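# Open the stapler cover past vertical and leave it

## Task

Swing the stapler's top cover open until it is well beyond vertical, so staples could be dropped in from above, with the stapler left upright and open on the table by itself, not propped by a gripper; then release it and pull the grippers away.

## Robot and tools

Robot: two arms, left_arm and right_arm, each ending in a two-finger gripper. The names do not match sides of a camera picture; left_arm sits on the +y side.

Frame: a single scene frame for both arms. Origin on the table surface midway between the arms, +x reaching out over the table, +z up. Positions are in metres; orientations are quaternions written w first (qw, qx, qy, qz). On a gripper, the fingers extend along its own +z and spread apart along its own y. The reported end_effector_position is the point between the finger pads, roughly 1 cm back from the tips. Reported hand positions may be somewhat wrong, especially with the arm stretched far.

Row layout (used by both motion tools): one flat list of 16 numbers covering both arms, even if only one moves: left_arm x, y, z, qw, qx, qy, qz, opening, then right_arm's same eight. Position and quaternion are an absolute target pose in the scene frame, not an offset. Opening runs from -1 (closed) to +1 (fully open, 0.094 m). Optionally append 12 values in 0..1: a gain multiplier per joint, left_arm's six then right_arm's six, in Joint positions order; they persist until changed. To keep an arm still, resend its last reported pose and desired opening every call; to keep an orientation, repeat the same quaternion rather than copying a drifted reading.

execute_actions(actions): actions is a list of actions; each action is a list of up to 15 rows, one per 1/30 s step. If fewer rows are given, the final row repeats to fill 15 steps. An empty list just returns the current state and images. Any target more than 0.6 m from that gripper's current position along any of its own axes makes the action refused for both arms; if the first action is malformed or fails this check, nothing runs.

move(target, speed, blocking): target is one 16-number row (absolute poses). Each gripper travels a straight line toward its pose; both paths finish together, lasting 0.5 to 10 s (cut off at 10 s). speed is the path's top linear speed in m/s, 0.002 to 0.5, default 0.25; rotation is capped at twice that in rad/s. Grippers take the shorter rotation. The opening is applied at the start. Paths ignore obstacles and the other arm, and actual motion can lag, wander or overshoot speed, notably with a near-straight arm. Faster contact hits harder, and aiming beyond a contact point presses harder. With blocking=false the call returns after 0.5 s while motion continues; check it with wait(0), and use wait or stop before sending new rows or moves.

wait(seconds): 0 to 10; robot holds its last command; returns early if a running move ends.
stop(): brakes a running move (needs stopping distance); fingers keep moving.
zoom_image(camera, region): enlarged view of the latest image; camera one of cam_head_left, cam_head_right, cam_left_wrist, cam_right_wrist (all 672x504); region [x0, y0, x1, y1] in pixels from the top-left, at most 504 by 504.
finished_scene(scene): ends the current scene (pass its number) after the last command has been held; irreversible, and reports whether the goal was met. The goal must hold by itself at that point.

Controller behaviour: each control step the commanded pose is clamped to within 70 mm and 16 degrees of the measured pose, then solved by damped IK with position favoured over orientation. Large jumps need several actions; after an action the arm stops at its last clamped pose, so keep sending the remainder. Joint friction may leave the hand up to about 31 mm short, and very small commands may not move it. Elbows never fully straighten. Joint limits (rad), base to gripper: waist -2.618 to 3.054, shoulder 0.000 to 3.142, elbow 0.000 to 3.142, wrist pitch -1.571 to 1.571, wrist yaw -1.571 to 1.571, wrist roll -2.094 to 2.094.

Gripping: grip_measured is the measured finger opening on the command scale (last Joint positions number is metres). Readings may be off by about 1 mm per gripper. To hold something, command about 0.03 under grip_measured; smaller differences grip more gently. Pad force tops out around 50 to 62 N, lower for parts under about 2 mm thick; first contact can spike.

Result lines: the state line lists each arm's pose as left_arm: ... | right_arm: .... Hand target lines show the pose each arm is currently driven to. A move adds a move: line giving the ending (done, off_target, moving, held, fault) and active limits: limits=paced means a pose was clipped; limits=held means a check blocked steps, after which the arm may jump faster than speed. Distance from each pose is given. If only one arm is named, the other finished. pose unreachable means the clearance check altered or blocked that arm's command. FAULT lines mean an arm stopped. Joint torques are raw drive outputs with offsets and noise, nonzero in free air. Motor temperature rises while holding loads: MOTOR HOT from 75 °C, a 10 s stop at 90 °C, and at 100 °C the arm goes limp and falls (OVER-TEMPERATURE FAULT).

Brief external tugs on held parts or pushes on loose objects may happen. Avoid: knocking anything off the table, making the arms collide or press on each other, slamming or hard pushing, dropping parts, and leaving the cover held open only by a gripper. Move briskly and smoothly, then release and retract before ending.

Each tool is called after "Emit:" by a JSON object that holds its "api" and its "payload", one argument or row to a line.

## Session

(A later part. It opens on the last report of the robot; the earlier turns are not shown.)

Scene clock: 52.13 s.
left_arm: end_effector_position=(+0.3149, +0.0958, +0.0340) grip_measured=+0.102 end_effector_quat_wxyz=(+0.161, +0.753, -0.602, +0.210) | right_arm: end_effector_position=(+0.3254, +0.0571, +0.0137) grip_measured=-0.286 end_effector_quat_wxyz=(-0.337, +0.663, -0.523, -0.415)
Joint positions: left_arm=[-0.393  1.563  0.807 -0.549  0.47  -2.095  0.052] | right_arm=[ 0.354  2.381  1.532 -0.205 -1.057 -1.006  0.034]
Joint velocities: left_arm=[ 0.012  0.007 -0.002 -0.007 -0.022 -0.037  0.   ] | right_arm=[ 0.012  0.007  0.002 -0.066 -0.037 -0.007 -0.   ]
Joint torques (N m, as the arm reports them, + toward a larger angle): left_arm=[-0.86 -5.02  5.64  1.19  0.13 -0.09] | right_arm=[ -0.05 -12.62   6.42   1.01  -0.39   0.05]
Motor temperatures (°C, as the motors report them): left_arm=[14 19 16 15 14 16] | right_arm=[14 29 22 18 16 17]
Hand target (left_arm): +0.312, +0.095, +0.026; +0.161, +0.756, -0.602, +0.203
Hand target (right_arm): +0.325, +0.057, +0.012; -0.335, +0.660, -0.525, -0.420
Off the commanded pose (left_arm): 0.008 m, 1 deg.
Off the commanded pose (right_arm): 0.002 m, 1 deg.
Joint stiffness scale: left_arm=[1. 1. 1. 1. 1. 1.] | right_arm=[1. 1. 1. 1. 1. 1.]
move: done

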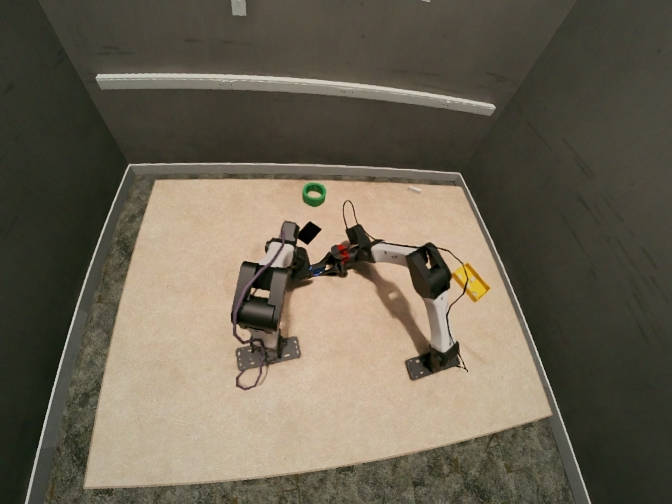

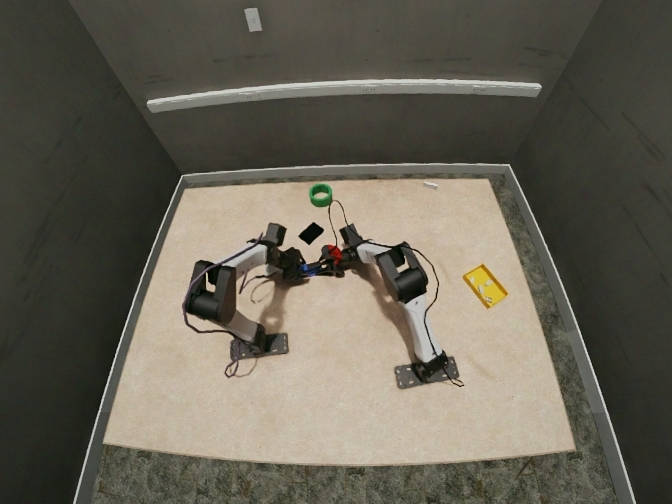

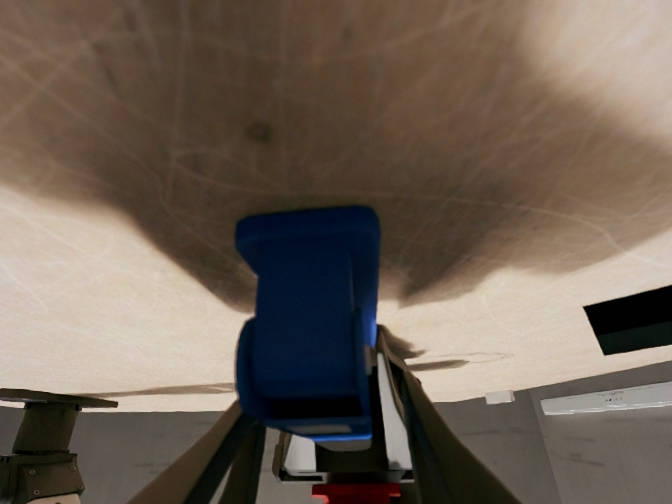

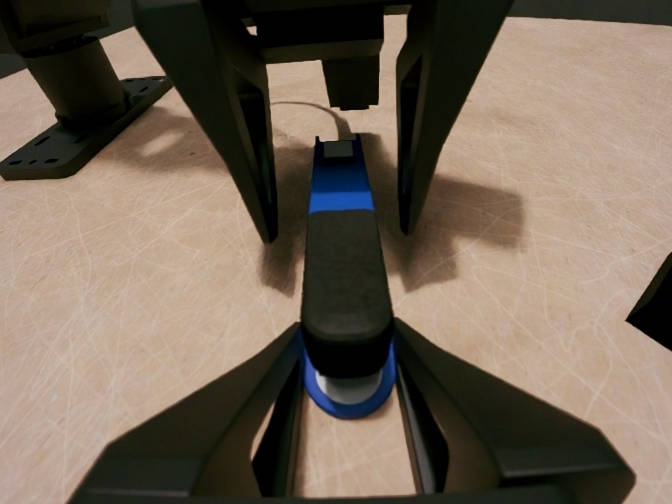

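Emit:
{"api": "move", "payload": {
  "target": [0.317,0.095,0.03,0.161,0.756,-0.602,0.203,-0.6,0.325,0.057,0.012,-0.335,0.660,-0.525,-0.420,-0.33],
  "speed": 0.05
}}

Emit:
{"api": "move", "payload": {
  "target": [0.314,0.10,0.06,0.161,0.756,-0.602,0.203,-0.6,0.325,0.057,0.012,-0.335,0.660,-0.525,-0.420,-0.33],
  "speed": 0.03
}}

Emit:
{"api": "zoom_image", "payload": {
  "camera": "cam_head_right",
  "region": [260,220,360,295]
}}

Scene clock: 53.23 s.
left_arm: end_effector_position=(+0.3159, +0.0960, +0.0340) grip_measured=-0.534 end_effector_quat_wxyz=(+0.160, +0.756, -0.599, +0.210) | right_arm: end_effector_position=(+0.3253, +0.0571, +0.0136) grip_measured=-0.286 end_effector_quat_wxyz=(-0.338, +0.664, -0.523, -0.415)
Joint positions: left_arm=[-0.393  1.563  0.807 -0.545  0.467 -2.103  0.022] | right_arm=[ 0.354  2.381  1.532 -0.205 -1.057 -1.008  0.034]
Joint velocities: left_arm=[ 0.012  0.002 -0.007  0.037 -0.051  0.051  0.   ] | right_arm=[-0.002  0.002 -0.022  0.022  0.022 -0.051 -0.   ]
Joint torques (N m, as the arm reports them, + toward a larger angle): left_arm=[-0.61 -4.42  7.94  0.98  0.15  0.  ] | right_arm=[ -0.06 -12.61   6.43   1.01  -0.39   0.06]
Motor temperatures (°C, as the motors report them): left_arm=[14 19 16 15 14 16] | right_arm=[14 29 22 18 16 17]
Hand target (left_arm): +0.317, +0.095, +0.030; +0.161, +0.756, -0.602, +0.203
Hand target (right_arm): +0.325, +0.057, +0.012; -0.335, +0.660, -0.525, -0.420
Off the commanded pose (left_arm): 0.004 m, 1 deg.
Off the commanded pose (right_arm): 0.002 m, 1 deg.
Joint stiffness scale: left_arm=[1. 1. 1. 1. 1. 1.] | right_arm=[1. 1. 1. 1. 1. 1.]
move: done

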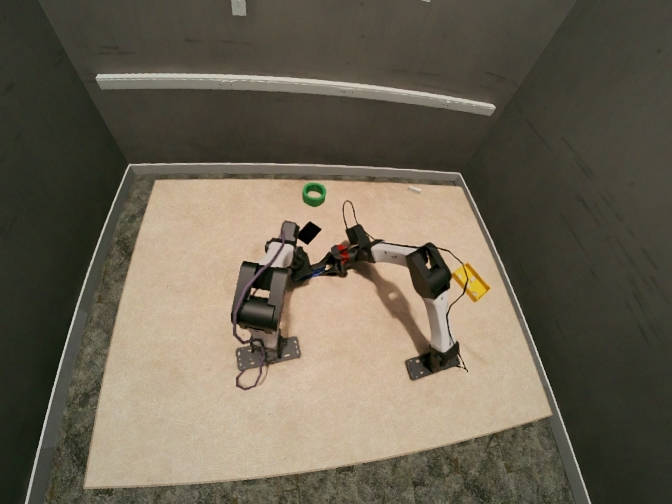

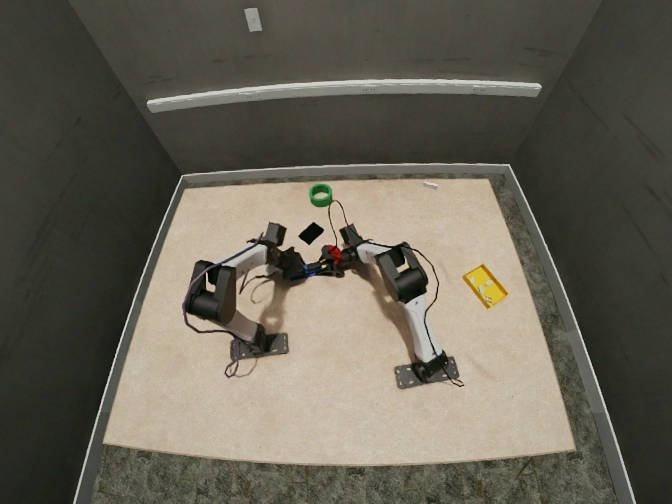

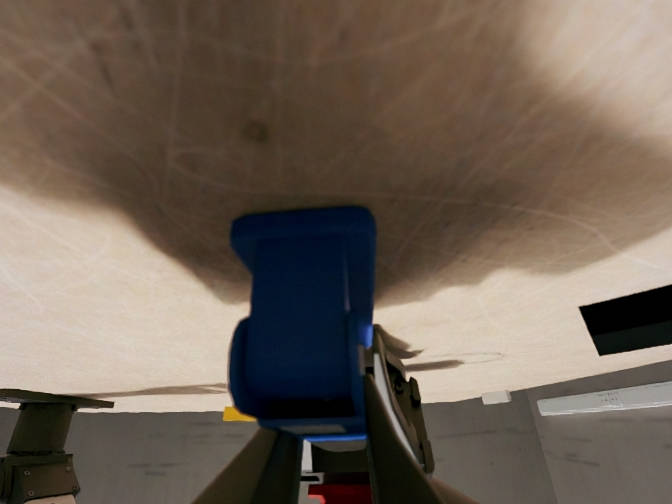

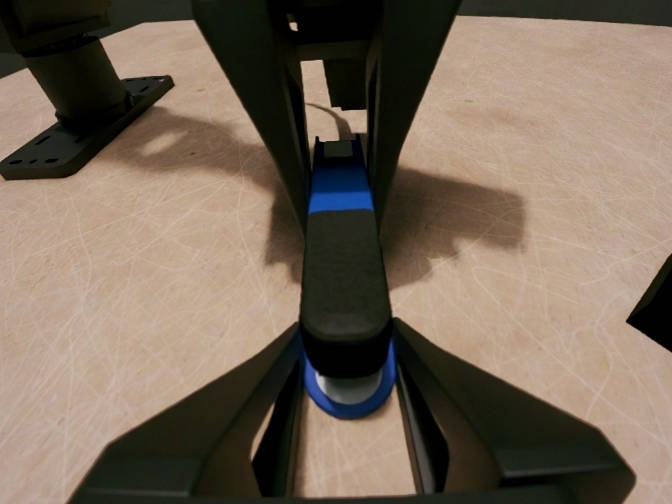

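Scene clock: 54.40 s.
left_arm: end_effector_position=(+0.3115, +0.0990, +0.0429) grip_measured=-0.534 end_effector_quat_wxyz=(+0.163, +0.763, -0.597, +0.189) | right_arm: end_effector_position=(+0.3200, +0.0603, +0.0196) grip_measured=-0.286 end_effector_quat_wxyz=(-0.336, +0.656, -0.516, -0.437)
Joint positions: left_arm=[-0.393  1.554  0.853 -0.642  0.455 -2.105  0.022] | right_arm=[ 0.358  2.381  1.532 -0.201 -1.1   -0.987  0.034]
Joint velocities: left_arm=[-0.017 -0.002 -0.012  0.007  0.081  0.007 -0.001] | right_arm=[ 0.002 -0.002 -0.002  0.051  0.022  0.007 -0.001]
Joint torques (N m, as the arm reports them, + toward a larger angle): left_arm=[ 0.43 -8.51  9.71  0.4   0.31  0.16] | right_arm=[ -0.44 -12.66   6.33   0.97   0.    -0.16]
Motor temperatures (°C, as the motors report them): left_arm=[14 19 16 15 14 16] | right_arm=[14 29 22 18 16 17]
Hand target (left_arm): +0.314, +0.100, +0.059; +0.160, +0.756, -0.602, +0.203
Hand target (right_arm): +0.325, +0.057, +0.012; -0.335, +0.660, -0.525, -0.420
Off the commanded pose (left_arm): 0.017 m, 2 deg.
Off the commanded pose (right_arm): 0.010 m, 2 deg.
Joint stiffness scale: left_arm=[1. 1. 1. 1. 1. 1.] | right_arm=[1. 1. 1. 1. 1. 1.]
move: off_target (left_arm)

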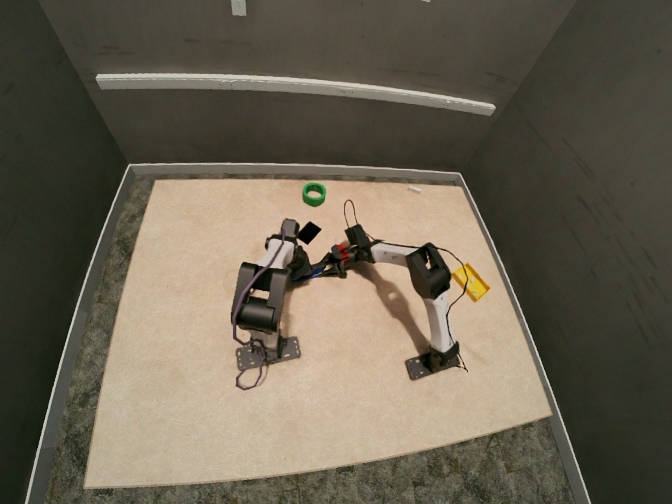

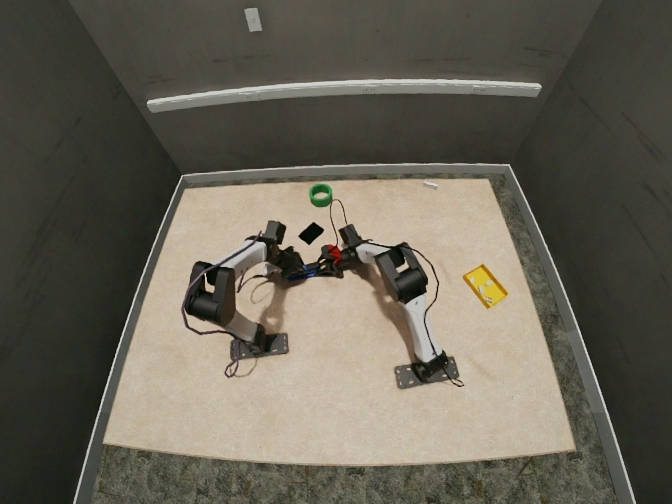

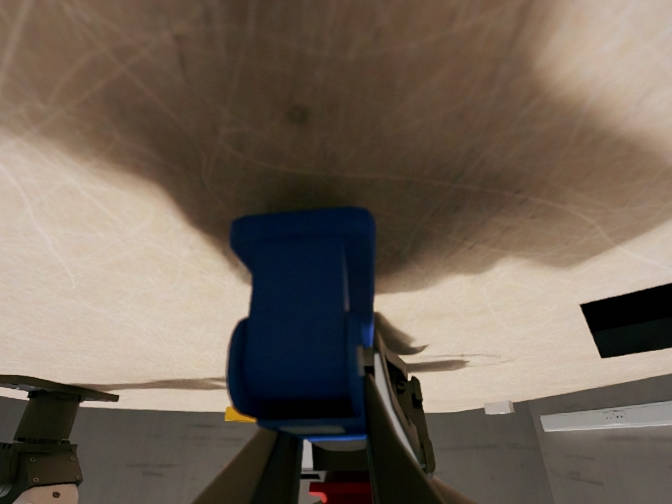

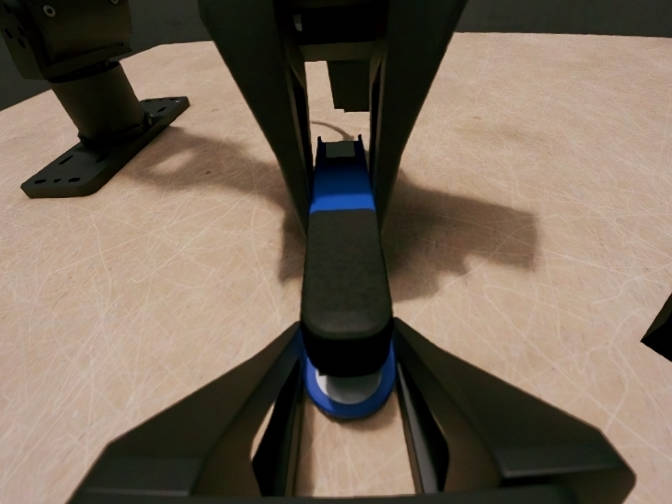

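Region (260, 220, 360, 295) of cam_head_right's 672x504 image, scaled by 5.040, with more detail than that image has; it fills the top 378 rows of this view, and the rest is white.

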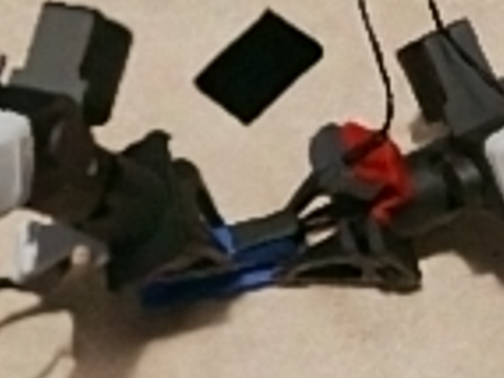

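Emit:
{"api": "move", "payload": {
  "target": [0.316,0.096,0.03,0.161,0.756,-0.602,0.203,-0.6,0.325,0.057,0.010,-0.335,0.660,-0.525,-0.420,-0.33],
  "speed": 0.03
}}

Emit:
{"api": "move", "payload": {
  "target": [0.316,0.096,0.034,0.161,0.756,-0.602,0.203,0,0.325,0.057,0.010,-0.335,0.660,-0.525,-0.420,-0.33]
}}

Emit:
{"api": "move", "payload": {
  "target": [0.305,0.15,0.085,0.161,0.756,-0.602,0.203,0,0.325,0.057,0.010,-0.335,0.660,-0.525,-0.420,-0.33],
  "speed": 0.1
}}

Emit:
{"api": "move", "payload": {
  "target": [0.305,0.145,0.075,0,-0.783,0.622,0,-1,0.325,0.057,0.010,-0.335,0.660,-0.525,-0.420,-0.33],
  "speed": 0.2
}}

Emit:
{"api": "zoom_image", "payload": {
  "camera": "cam_left_wrist",
  "region": [240,220,440,420]
}}

Emit:
{"api": "zoom_image", "payload": {
  "camera": "cam_right_wrist",
  "region": [270,60,410,200]
}}

Scene clock: 56.07 s.
left_arm: end_effector_position=(+0.3149, +0.0977, +0.0350) grip_measured=-0.534 end_effector_quat_wxyz=(+0.161, +0.760, -0.597, +0.199) | right_arm: end_effector_position=(+0.3233, +0.0593, +0.0136) grip_measured=-0.286 end_effector_quat_wxyz=(-0.335, +0.660, -0.523, -0.422)
Joint positions: left_arm=[-0.393  1.569  0.827 -0.581  0.458 -2.105  0.022] | right_arm=[ 0.358  2.385  1.532 -0.198 -1.067 -0.992  0.034]
Joint velocities: left_arm=[ 0.017  0.002 -0.012 -0.007 -0.022  0.022  0.001] | right_arm=[-0.012 -0.007 -0.007 -0.037 -0.051 -0.066 -0.   ]
Joint torques (N m, as the arm reports them, + toward a larger angle): left_arm=[-0.4  -5.2   5.72  1.35  0.27  0.04] | right_arm=[ -0.39 -12.7    6.22   1.01  -0.3   -0.09]
Motor temperatures (°C, as the motors report them): left_arm=[14 19 16 15 14 16] | right_arm=[14 30 22 18 16 17]
Hand target (left_arm): +0.316, +0.096, +0.030; +0.161, +0.756, -0.602, +0.203
Hand target (right_arm): +0.325, +0.057, +0.010; -0.335, +0.660, -0.525, -0.420
Off the commanded pose (left_arm): 0.005 m, 1 deg.
Off the commanded pose (right_arm): 0.005 m, 0 deg.
Joint stiffness scale: left_arm=[1. 1. 1. 1. 1. 1.] | right_arm=[1. 1. 1. 1. 1. 1.]
move: done

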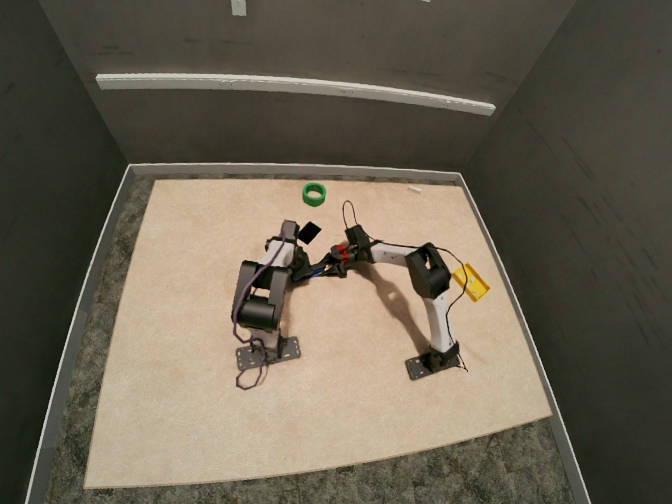

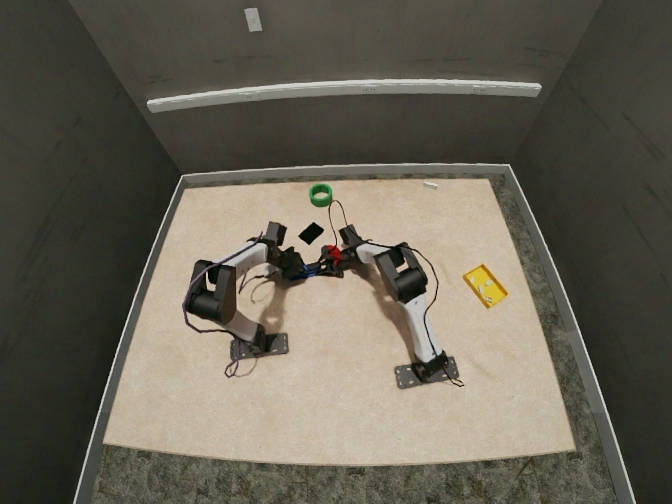

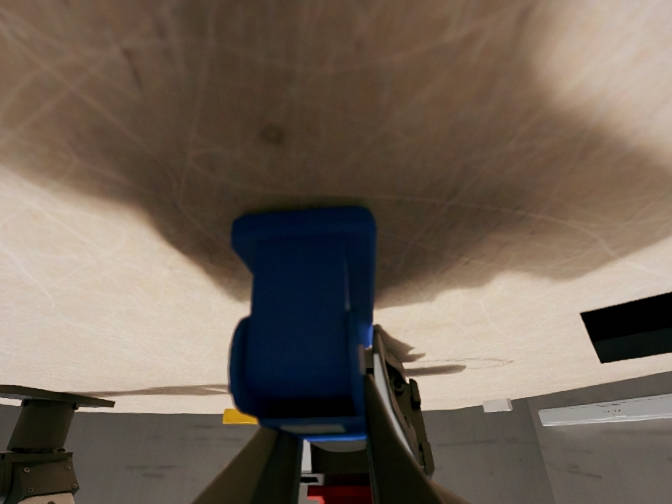

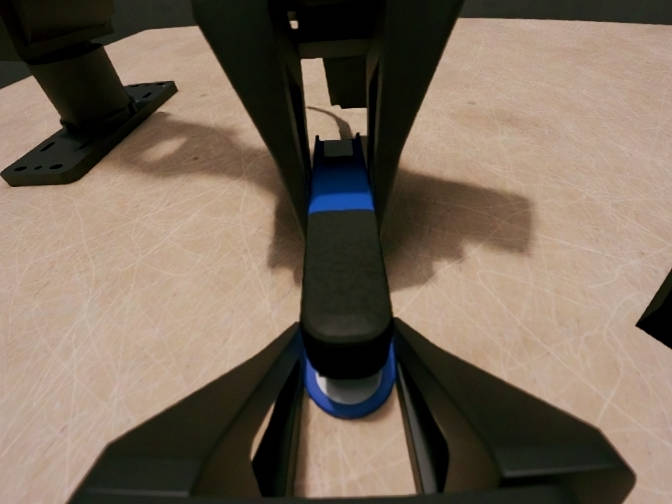

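Scene clock: 56.77 s.
left_arm: end_effector_position=(+0.3149, +0.0977, +0.0349) grip_measured=-0.002 end_effector_quat_wxyz=(+0.161, +0.760, -0.598, +0.199) | right_arm: end_effector_position=(+0.3233, +0.0593, +0.0136) grip_measured=-0.286 end_effector_quat_wxyz=(-0.335, +0.660, -0.523, -0.422)
Joint positions: left_arm=[-0.393  1.569  0.827 -0.581  0.458 -2.104  0.047] | right_arm=[ 0.358  2.385  1.532 -0.198 -1.067 -0.992  0.034]
Joint velocities: left_arm=[ 0.007 -0.012 -0.012 -0.11  -0.11  -0.081 -0.001] | right_arm=[ 0.007 -0.022 -0.017 -0.007  0.007  0.037 -0.001]
Joint torques (N m, as the arm reports them, + toward a larger angle): left_arm=[-0.41 -5.79  6.71  1.13  0.25  0.03] | right_arm=[ -0.43 -12.61   6.28   1.    -0.3   -0.09]
Motor temperatures (°C, as the motors report them): left_arm=[14 19 16 15 14 16] | right_arm=[14 30 22 18 16 17]
Hand target (left_arm): +0.316, +0.096, +0.034; +0.161, +0.756, -0.602, +0.203
Hand target (right_arm): +0.325, +0.057, +0.010; -0.335, +0.660, -0.525, -0.420
Off the commanded pose (left_arm): 0.002 m, 1 deg.
Off the commanded pose (right_arm): 0.005 m, 0 deg.
Joint stiffness scale: left_arm=[1. 1. 1. 1. 1. 1.] | right_arm=[1. 1. 1. 1. 1. 1.]
move: done

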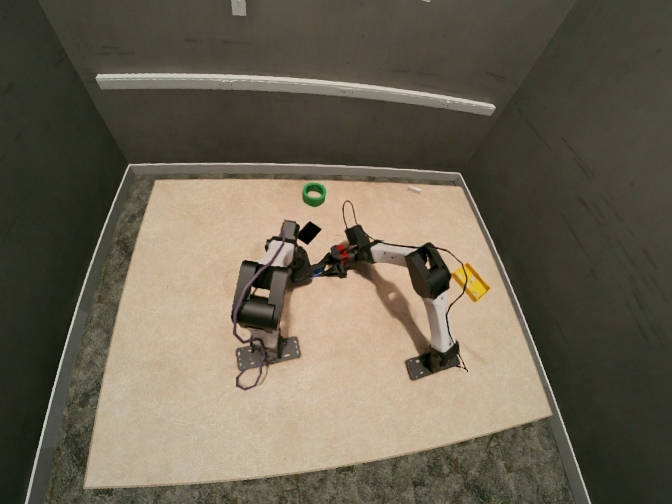

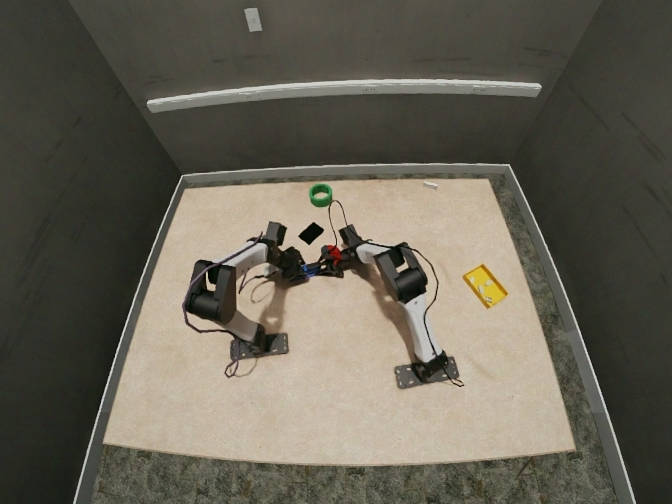

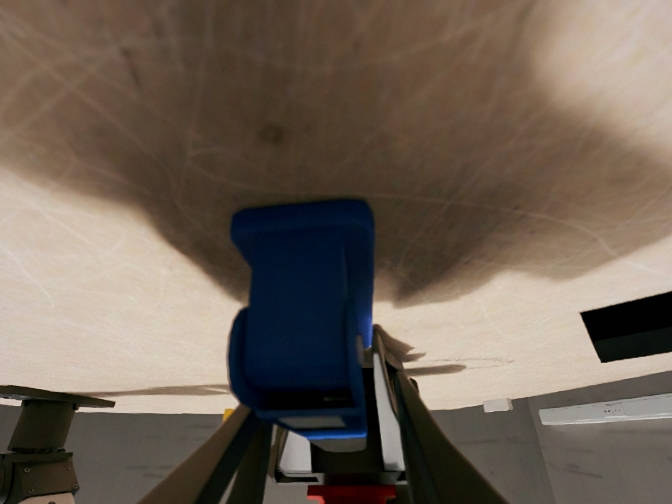

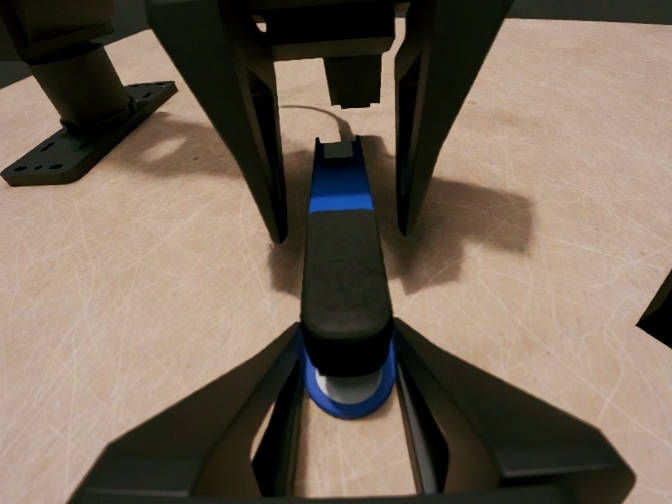

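Scene clock: 58.10 s.
left_arm: end_effector_position=(+0.3026, +0.1481, +0.0758) grip_measured=-0.002 end_effector_quat_wxyz=(+0.166, +0.758, -0.600, +0.193) | right_arm: end_effector_position=(+0.3233, +0.0593, +0.0136) grip_measured=-0.286 end_effector_quat_wxyz=(-0.335, +0.660, -0.523, -0.422)
Joint positions: left_arm=[-0.197  1.468  0.916 -0.89   0.5   -1.877  0.047] | right_arm=[ 0.358  2.385  1.532 -0.198 -1.067 -0.992  0.034]
Joint velocities: left_arm=[-0.002 -0.002  0.007 -0.037 -0.051  0.007  0.   ] | right_arm=[ 0.012  0.002  0.007  0.007 -0.037 -0.051  0.   ]
Joint torques (N m, as the arm reports them, + toward a larger angle): left_arm=[ 0.27 -6.44  9.    0.41  0.33  0.11] | right_arm=[ -0.41 -12.61   6.3    1.    -0.3   -0.1 ]
Motor temperatures (°C, as the motors report them): left_arm=[14 19 17 15 14 16] | right_arm=[14 30 22 18 16 17]
Hand target (left_arm): +0.305, +0.149, +0.085; +0.163, +0.755, -0.602, +0.203
Hand target (right_arm): +0.325, +0.057, +0.010; -0.335, +0.660, -0.525, -0.420
Off the commanded pose (left_arm): 0.010 m, 1 deg.
Off the commanded pose (right_arm): 0.005 m, 0 deg.
Joint stiffness scale: left_arm=[1. 1. 1. 1. 1. 1.] | right_arm=[1. 1. 1. 1. 1. 1.]
move: done

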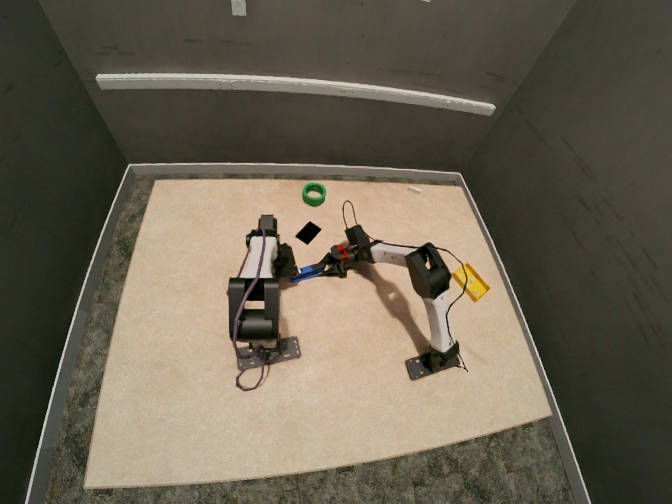

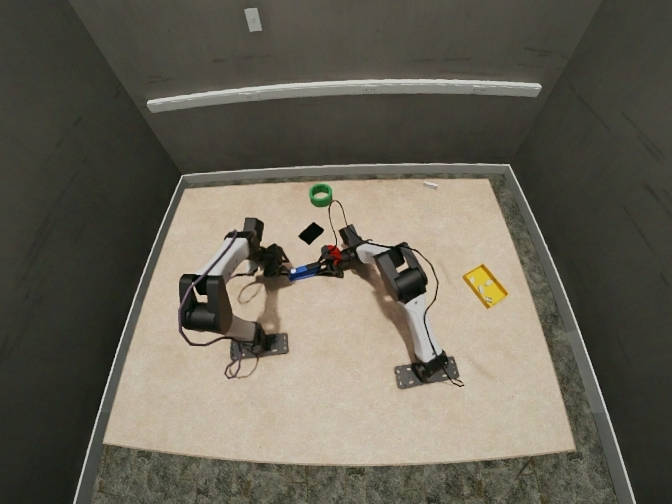

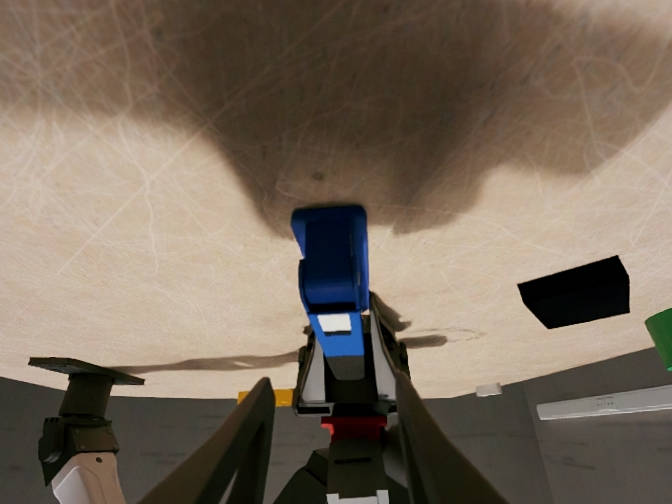

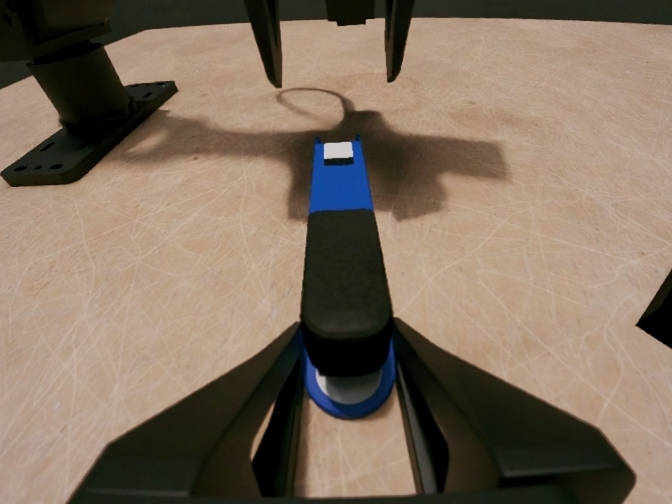

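Scene clock: 59.93 s.
left_arm: end_effector_position=(+0.3049, +0.1469, +0.0753) grip_measured=-0.996 end_effector_quat_wxyz=(+0.007, +0.772, -0.635, +0.015) | right_arm: end_effector_position=(+0.3233, +0.0593, +0.0136) grip_measured=-0.286 end_effector_quat_wxyz=(-0.335, +0.660, -0.523, -0.422)
Joint positions: left_arm=[-0.489  1.593  1.127 -1.083  0.023 -2.098  0.   ] | right_arm=[ 0.358  2.385  1.532 -0.198 -1.067 -0.992  0.034]
Joint velocities: left_arm=[ 0.007 -0.002  0.022  0.007 -0.022 -0.037 -0.   ] | right_arm=[-0.027  0.007 -0.002 -0.022 -0.051 -0.022  0.   ]
Joint torques (N m, as the arm reports them, + toward a larger angle): left_arm=[-0.75 -5.27  8.91  0.19 -0.12 -0.12] | right_arm=[ -0.42 -12.61   6.28   1.    -0.3   -0.09]
Motor temperatures (°C, as the motors report them): left_arm=[14 19 17 15 14 16] | right_arm=[14 30 22 19 16 17]
Hand target (left_arm): +0.306, +0.147, +0.076; +0.004, +0.772, -0.635, +0.006
Hand target (right_arm): +0.325, +0.057, +0.010; -0.335, +0.660, -0.525, -0.420
Off the commanded pose (left_arm): 0.002 m, 3 deg.
Off the commanded pose (right_arm): 0.005 m, 0 deg.
Joint stiffness scale: left_arm=[1. 1. 1. 1. 1. 1.] | right_arm=[1. 1. 1. 1. 1. 1.]
joint sent to its limit (left arm) — the command would take joint 6 (wrist roll) past its lower limit, so that joint was sent only as far as its limit.
move: off_target (left_arm)

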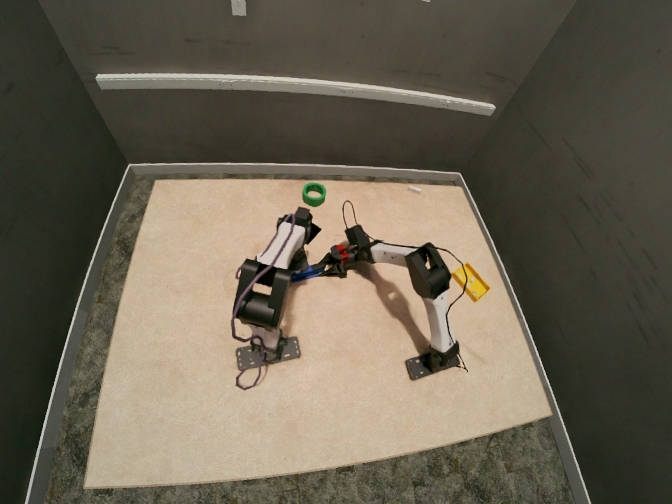

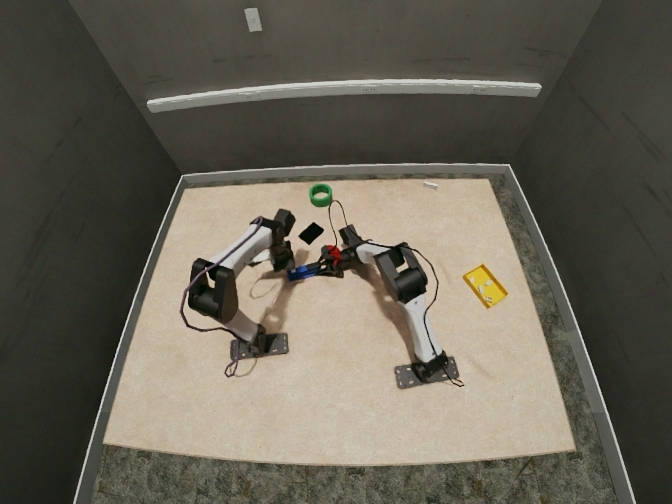

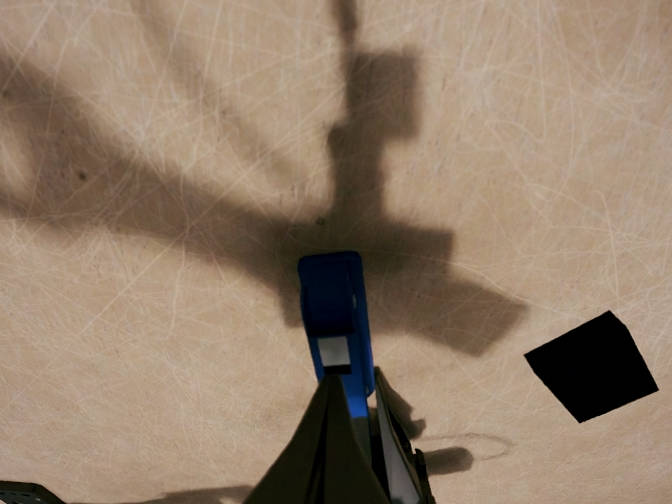

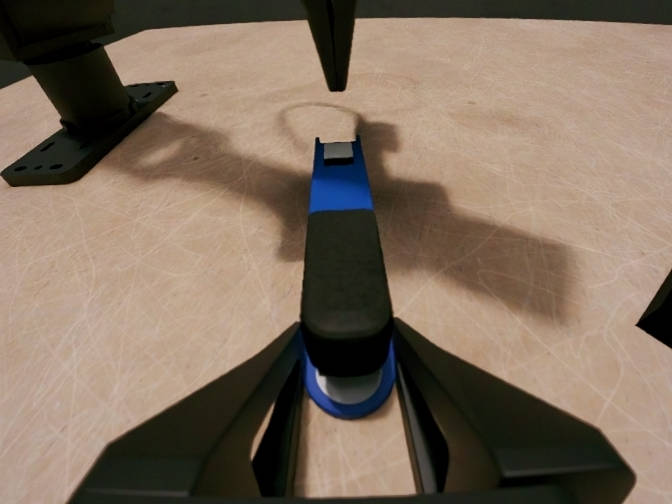

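Region (240, 220, 440, 420) of cam_left_wrist's 672x504 image, scaled by 2.520, with more detail than that image has.

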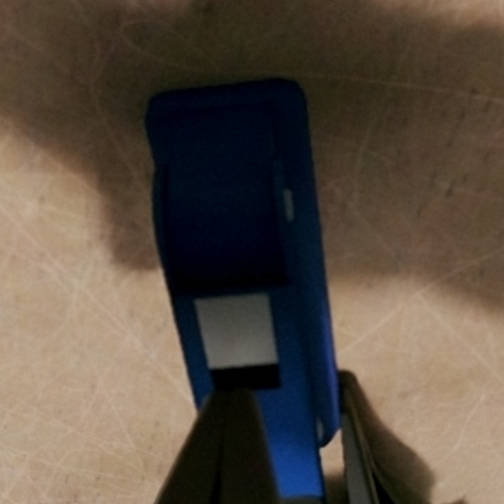

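Region (270, 60, 410, 200) of cam_right_wrist's 672x504 image, scaled by 3.600, with more detail than that image has.

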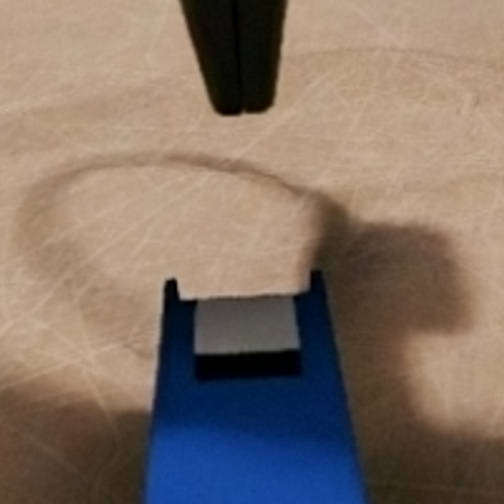

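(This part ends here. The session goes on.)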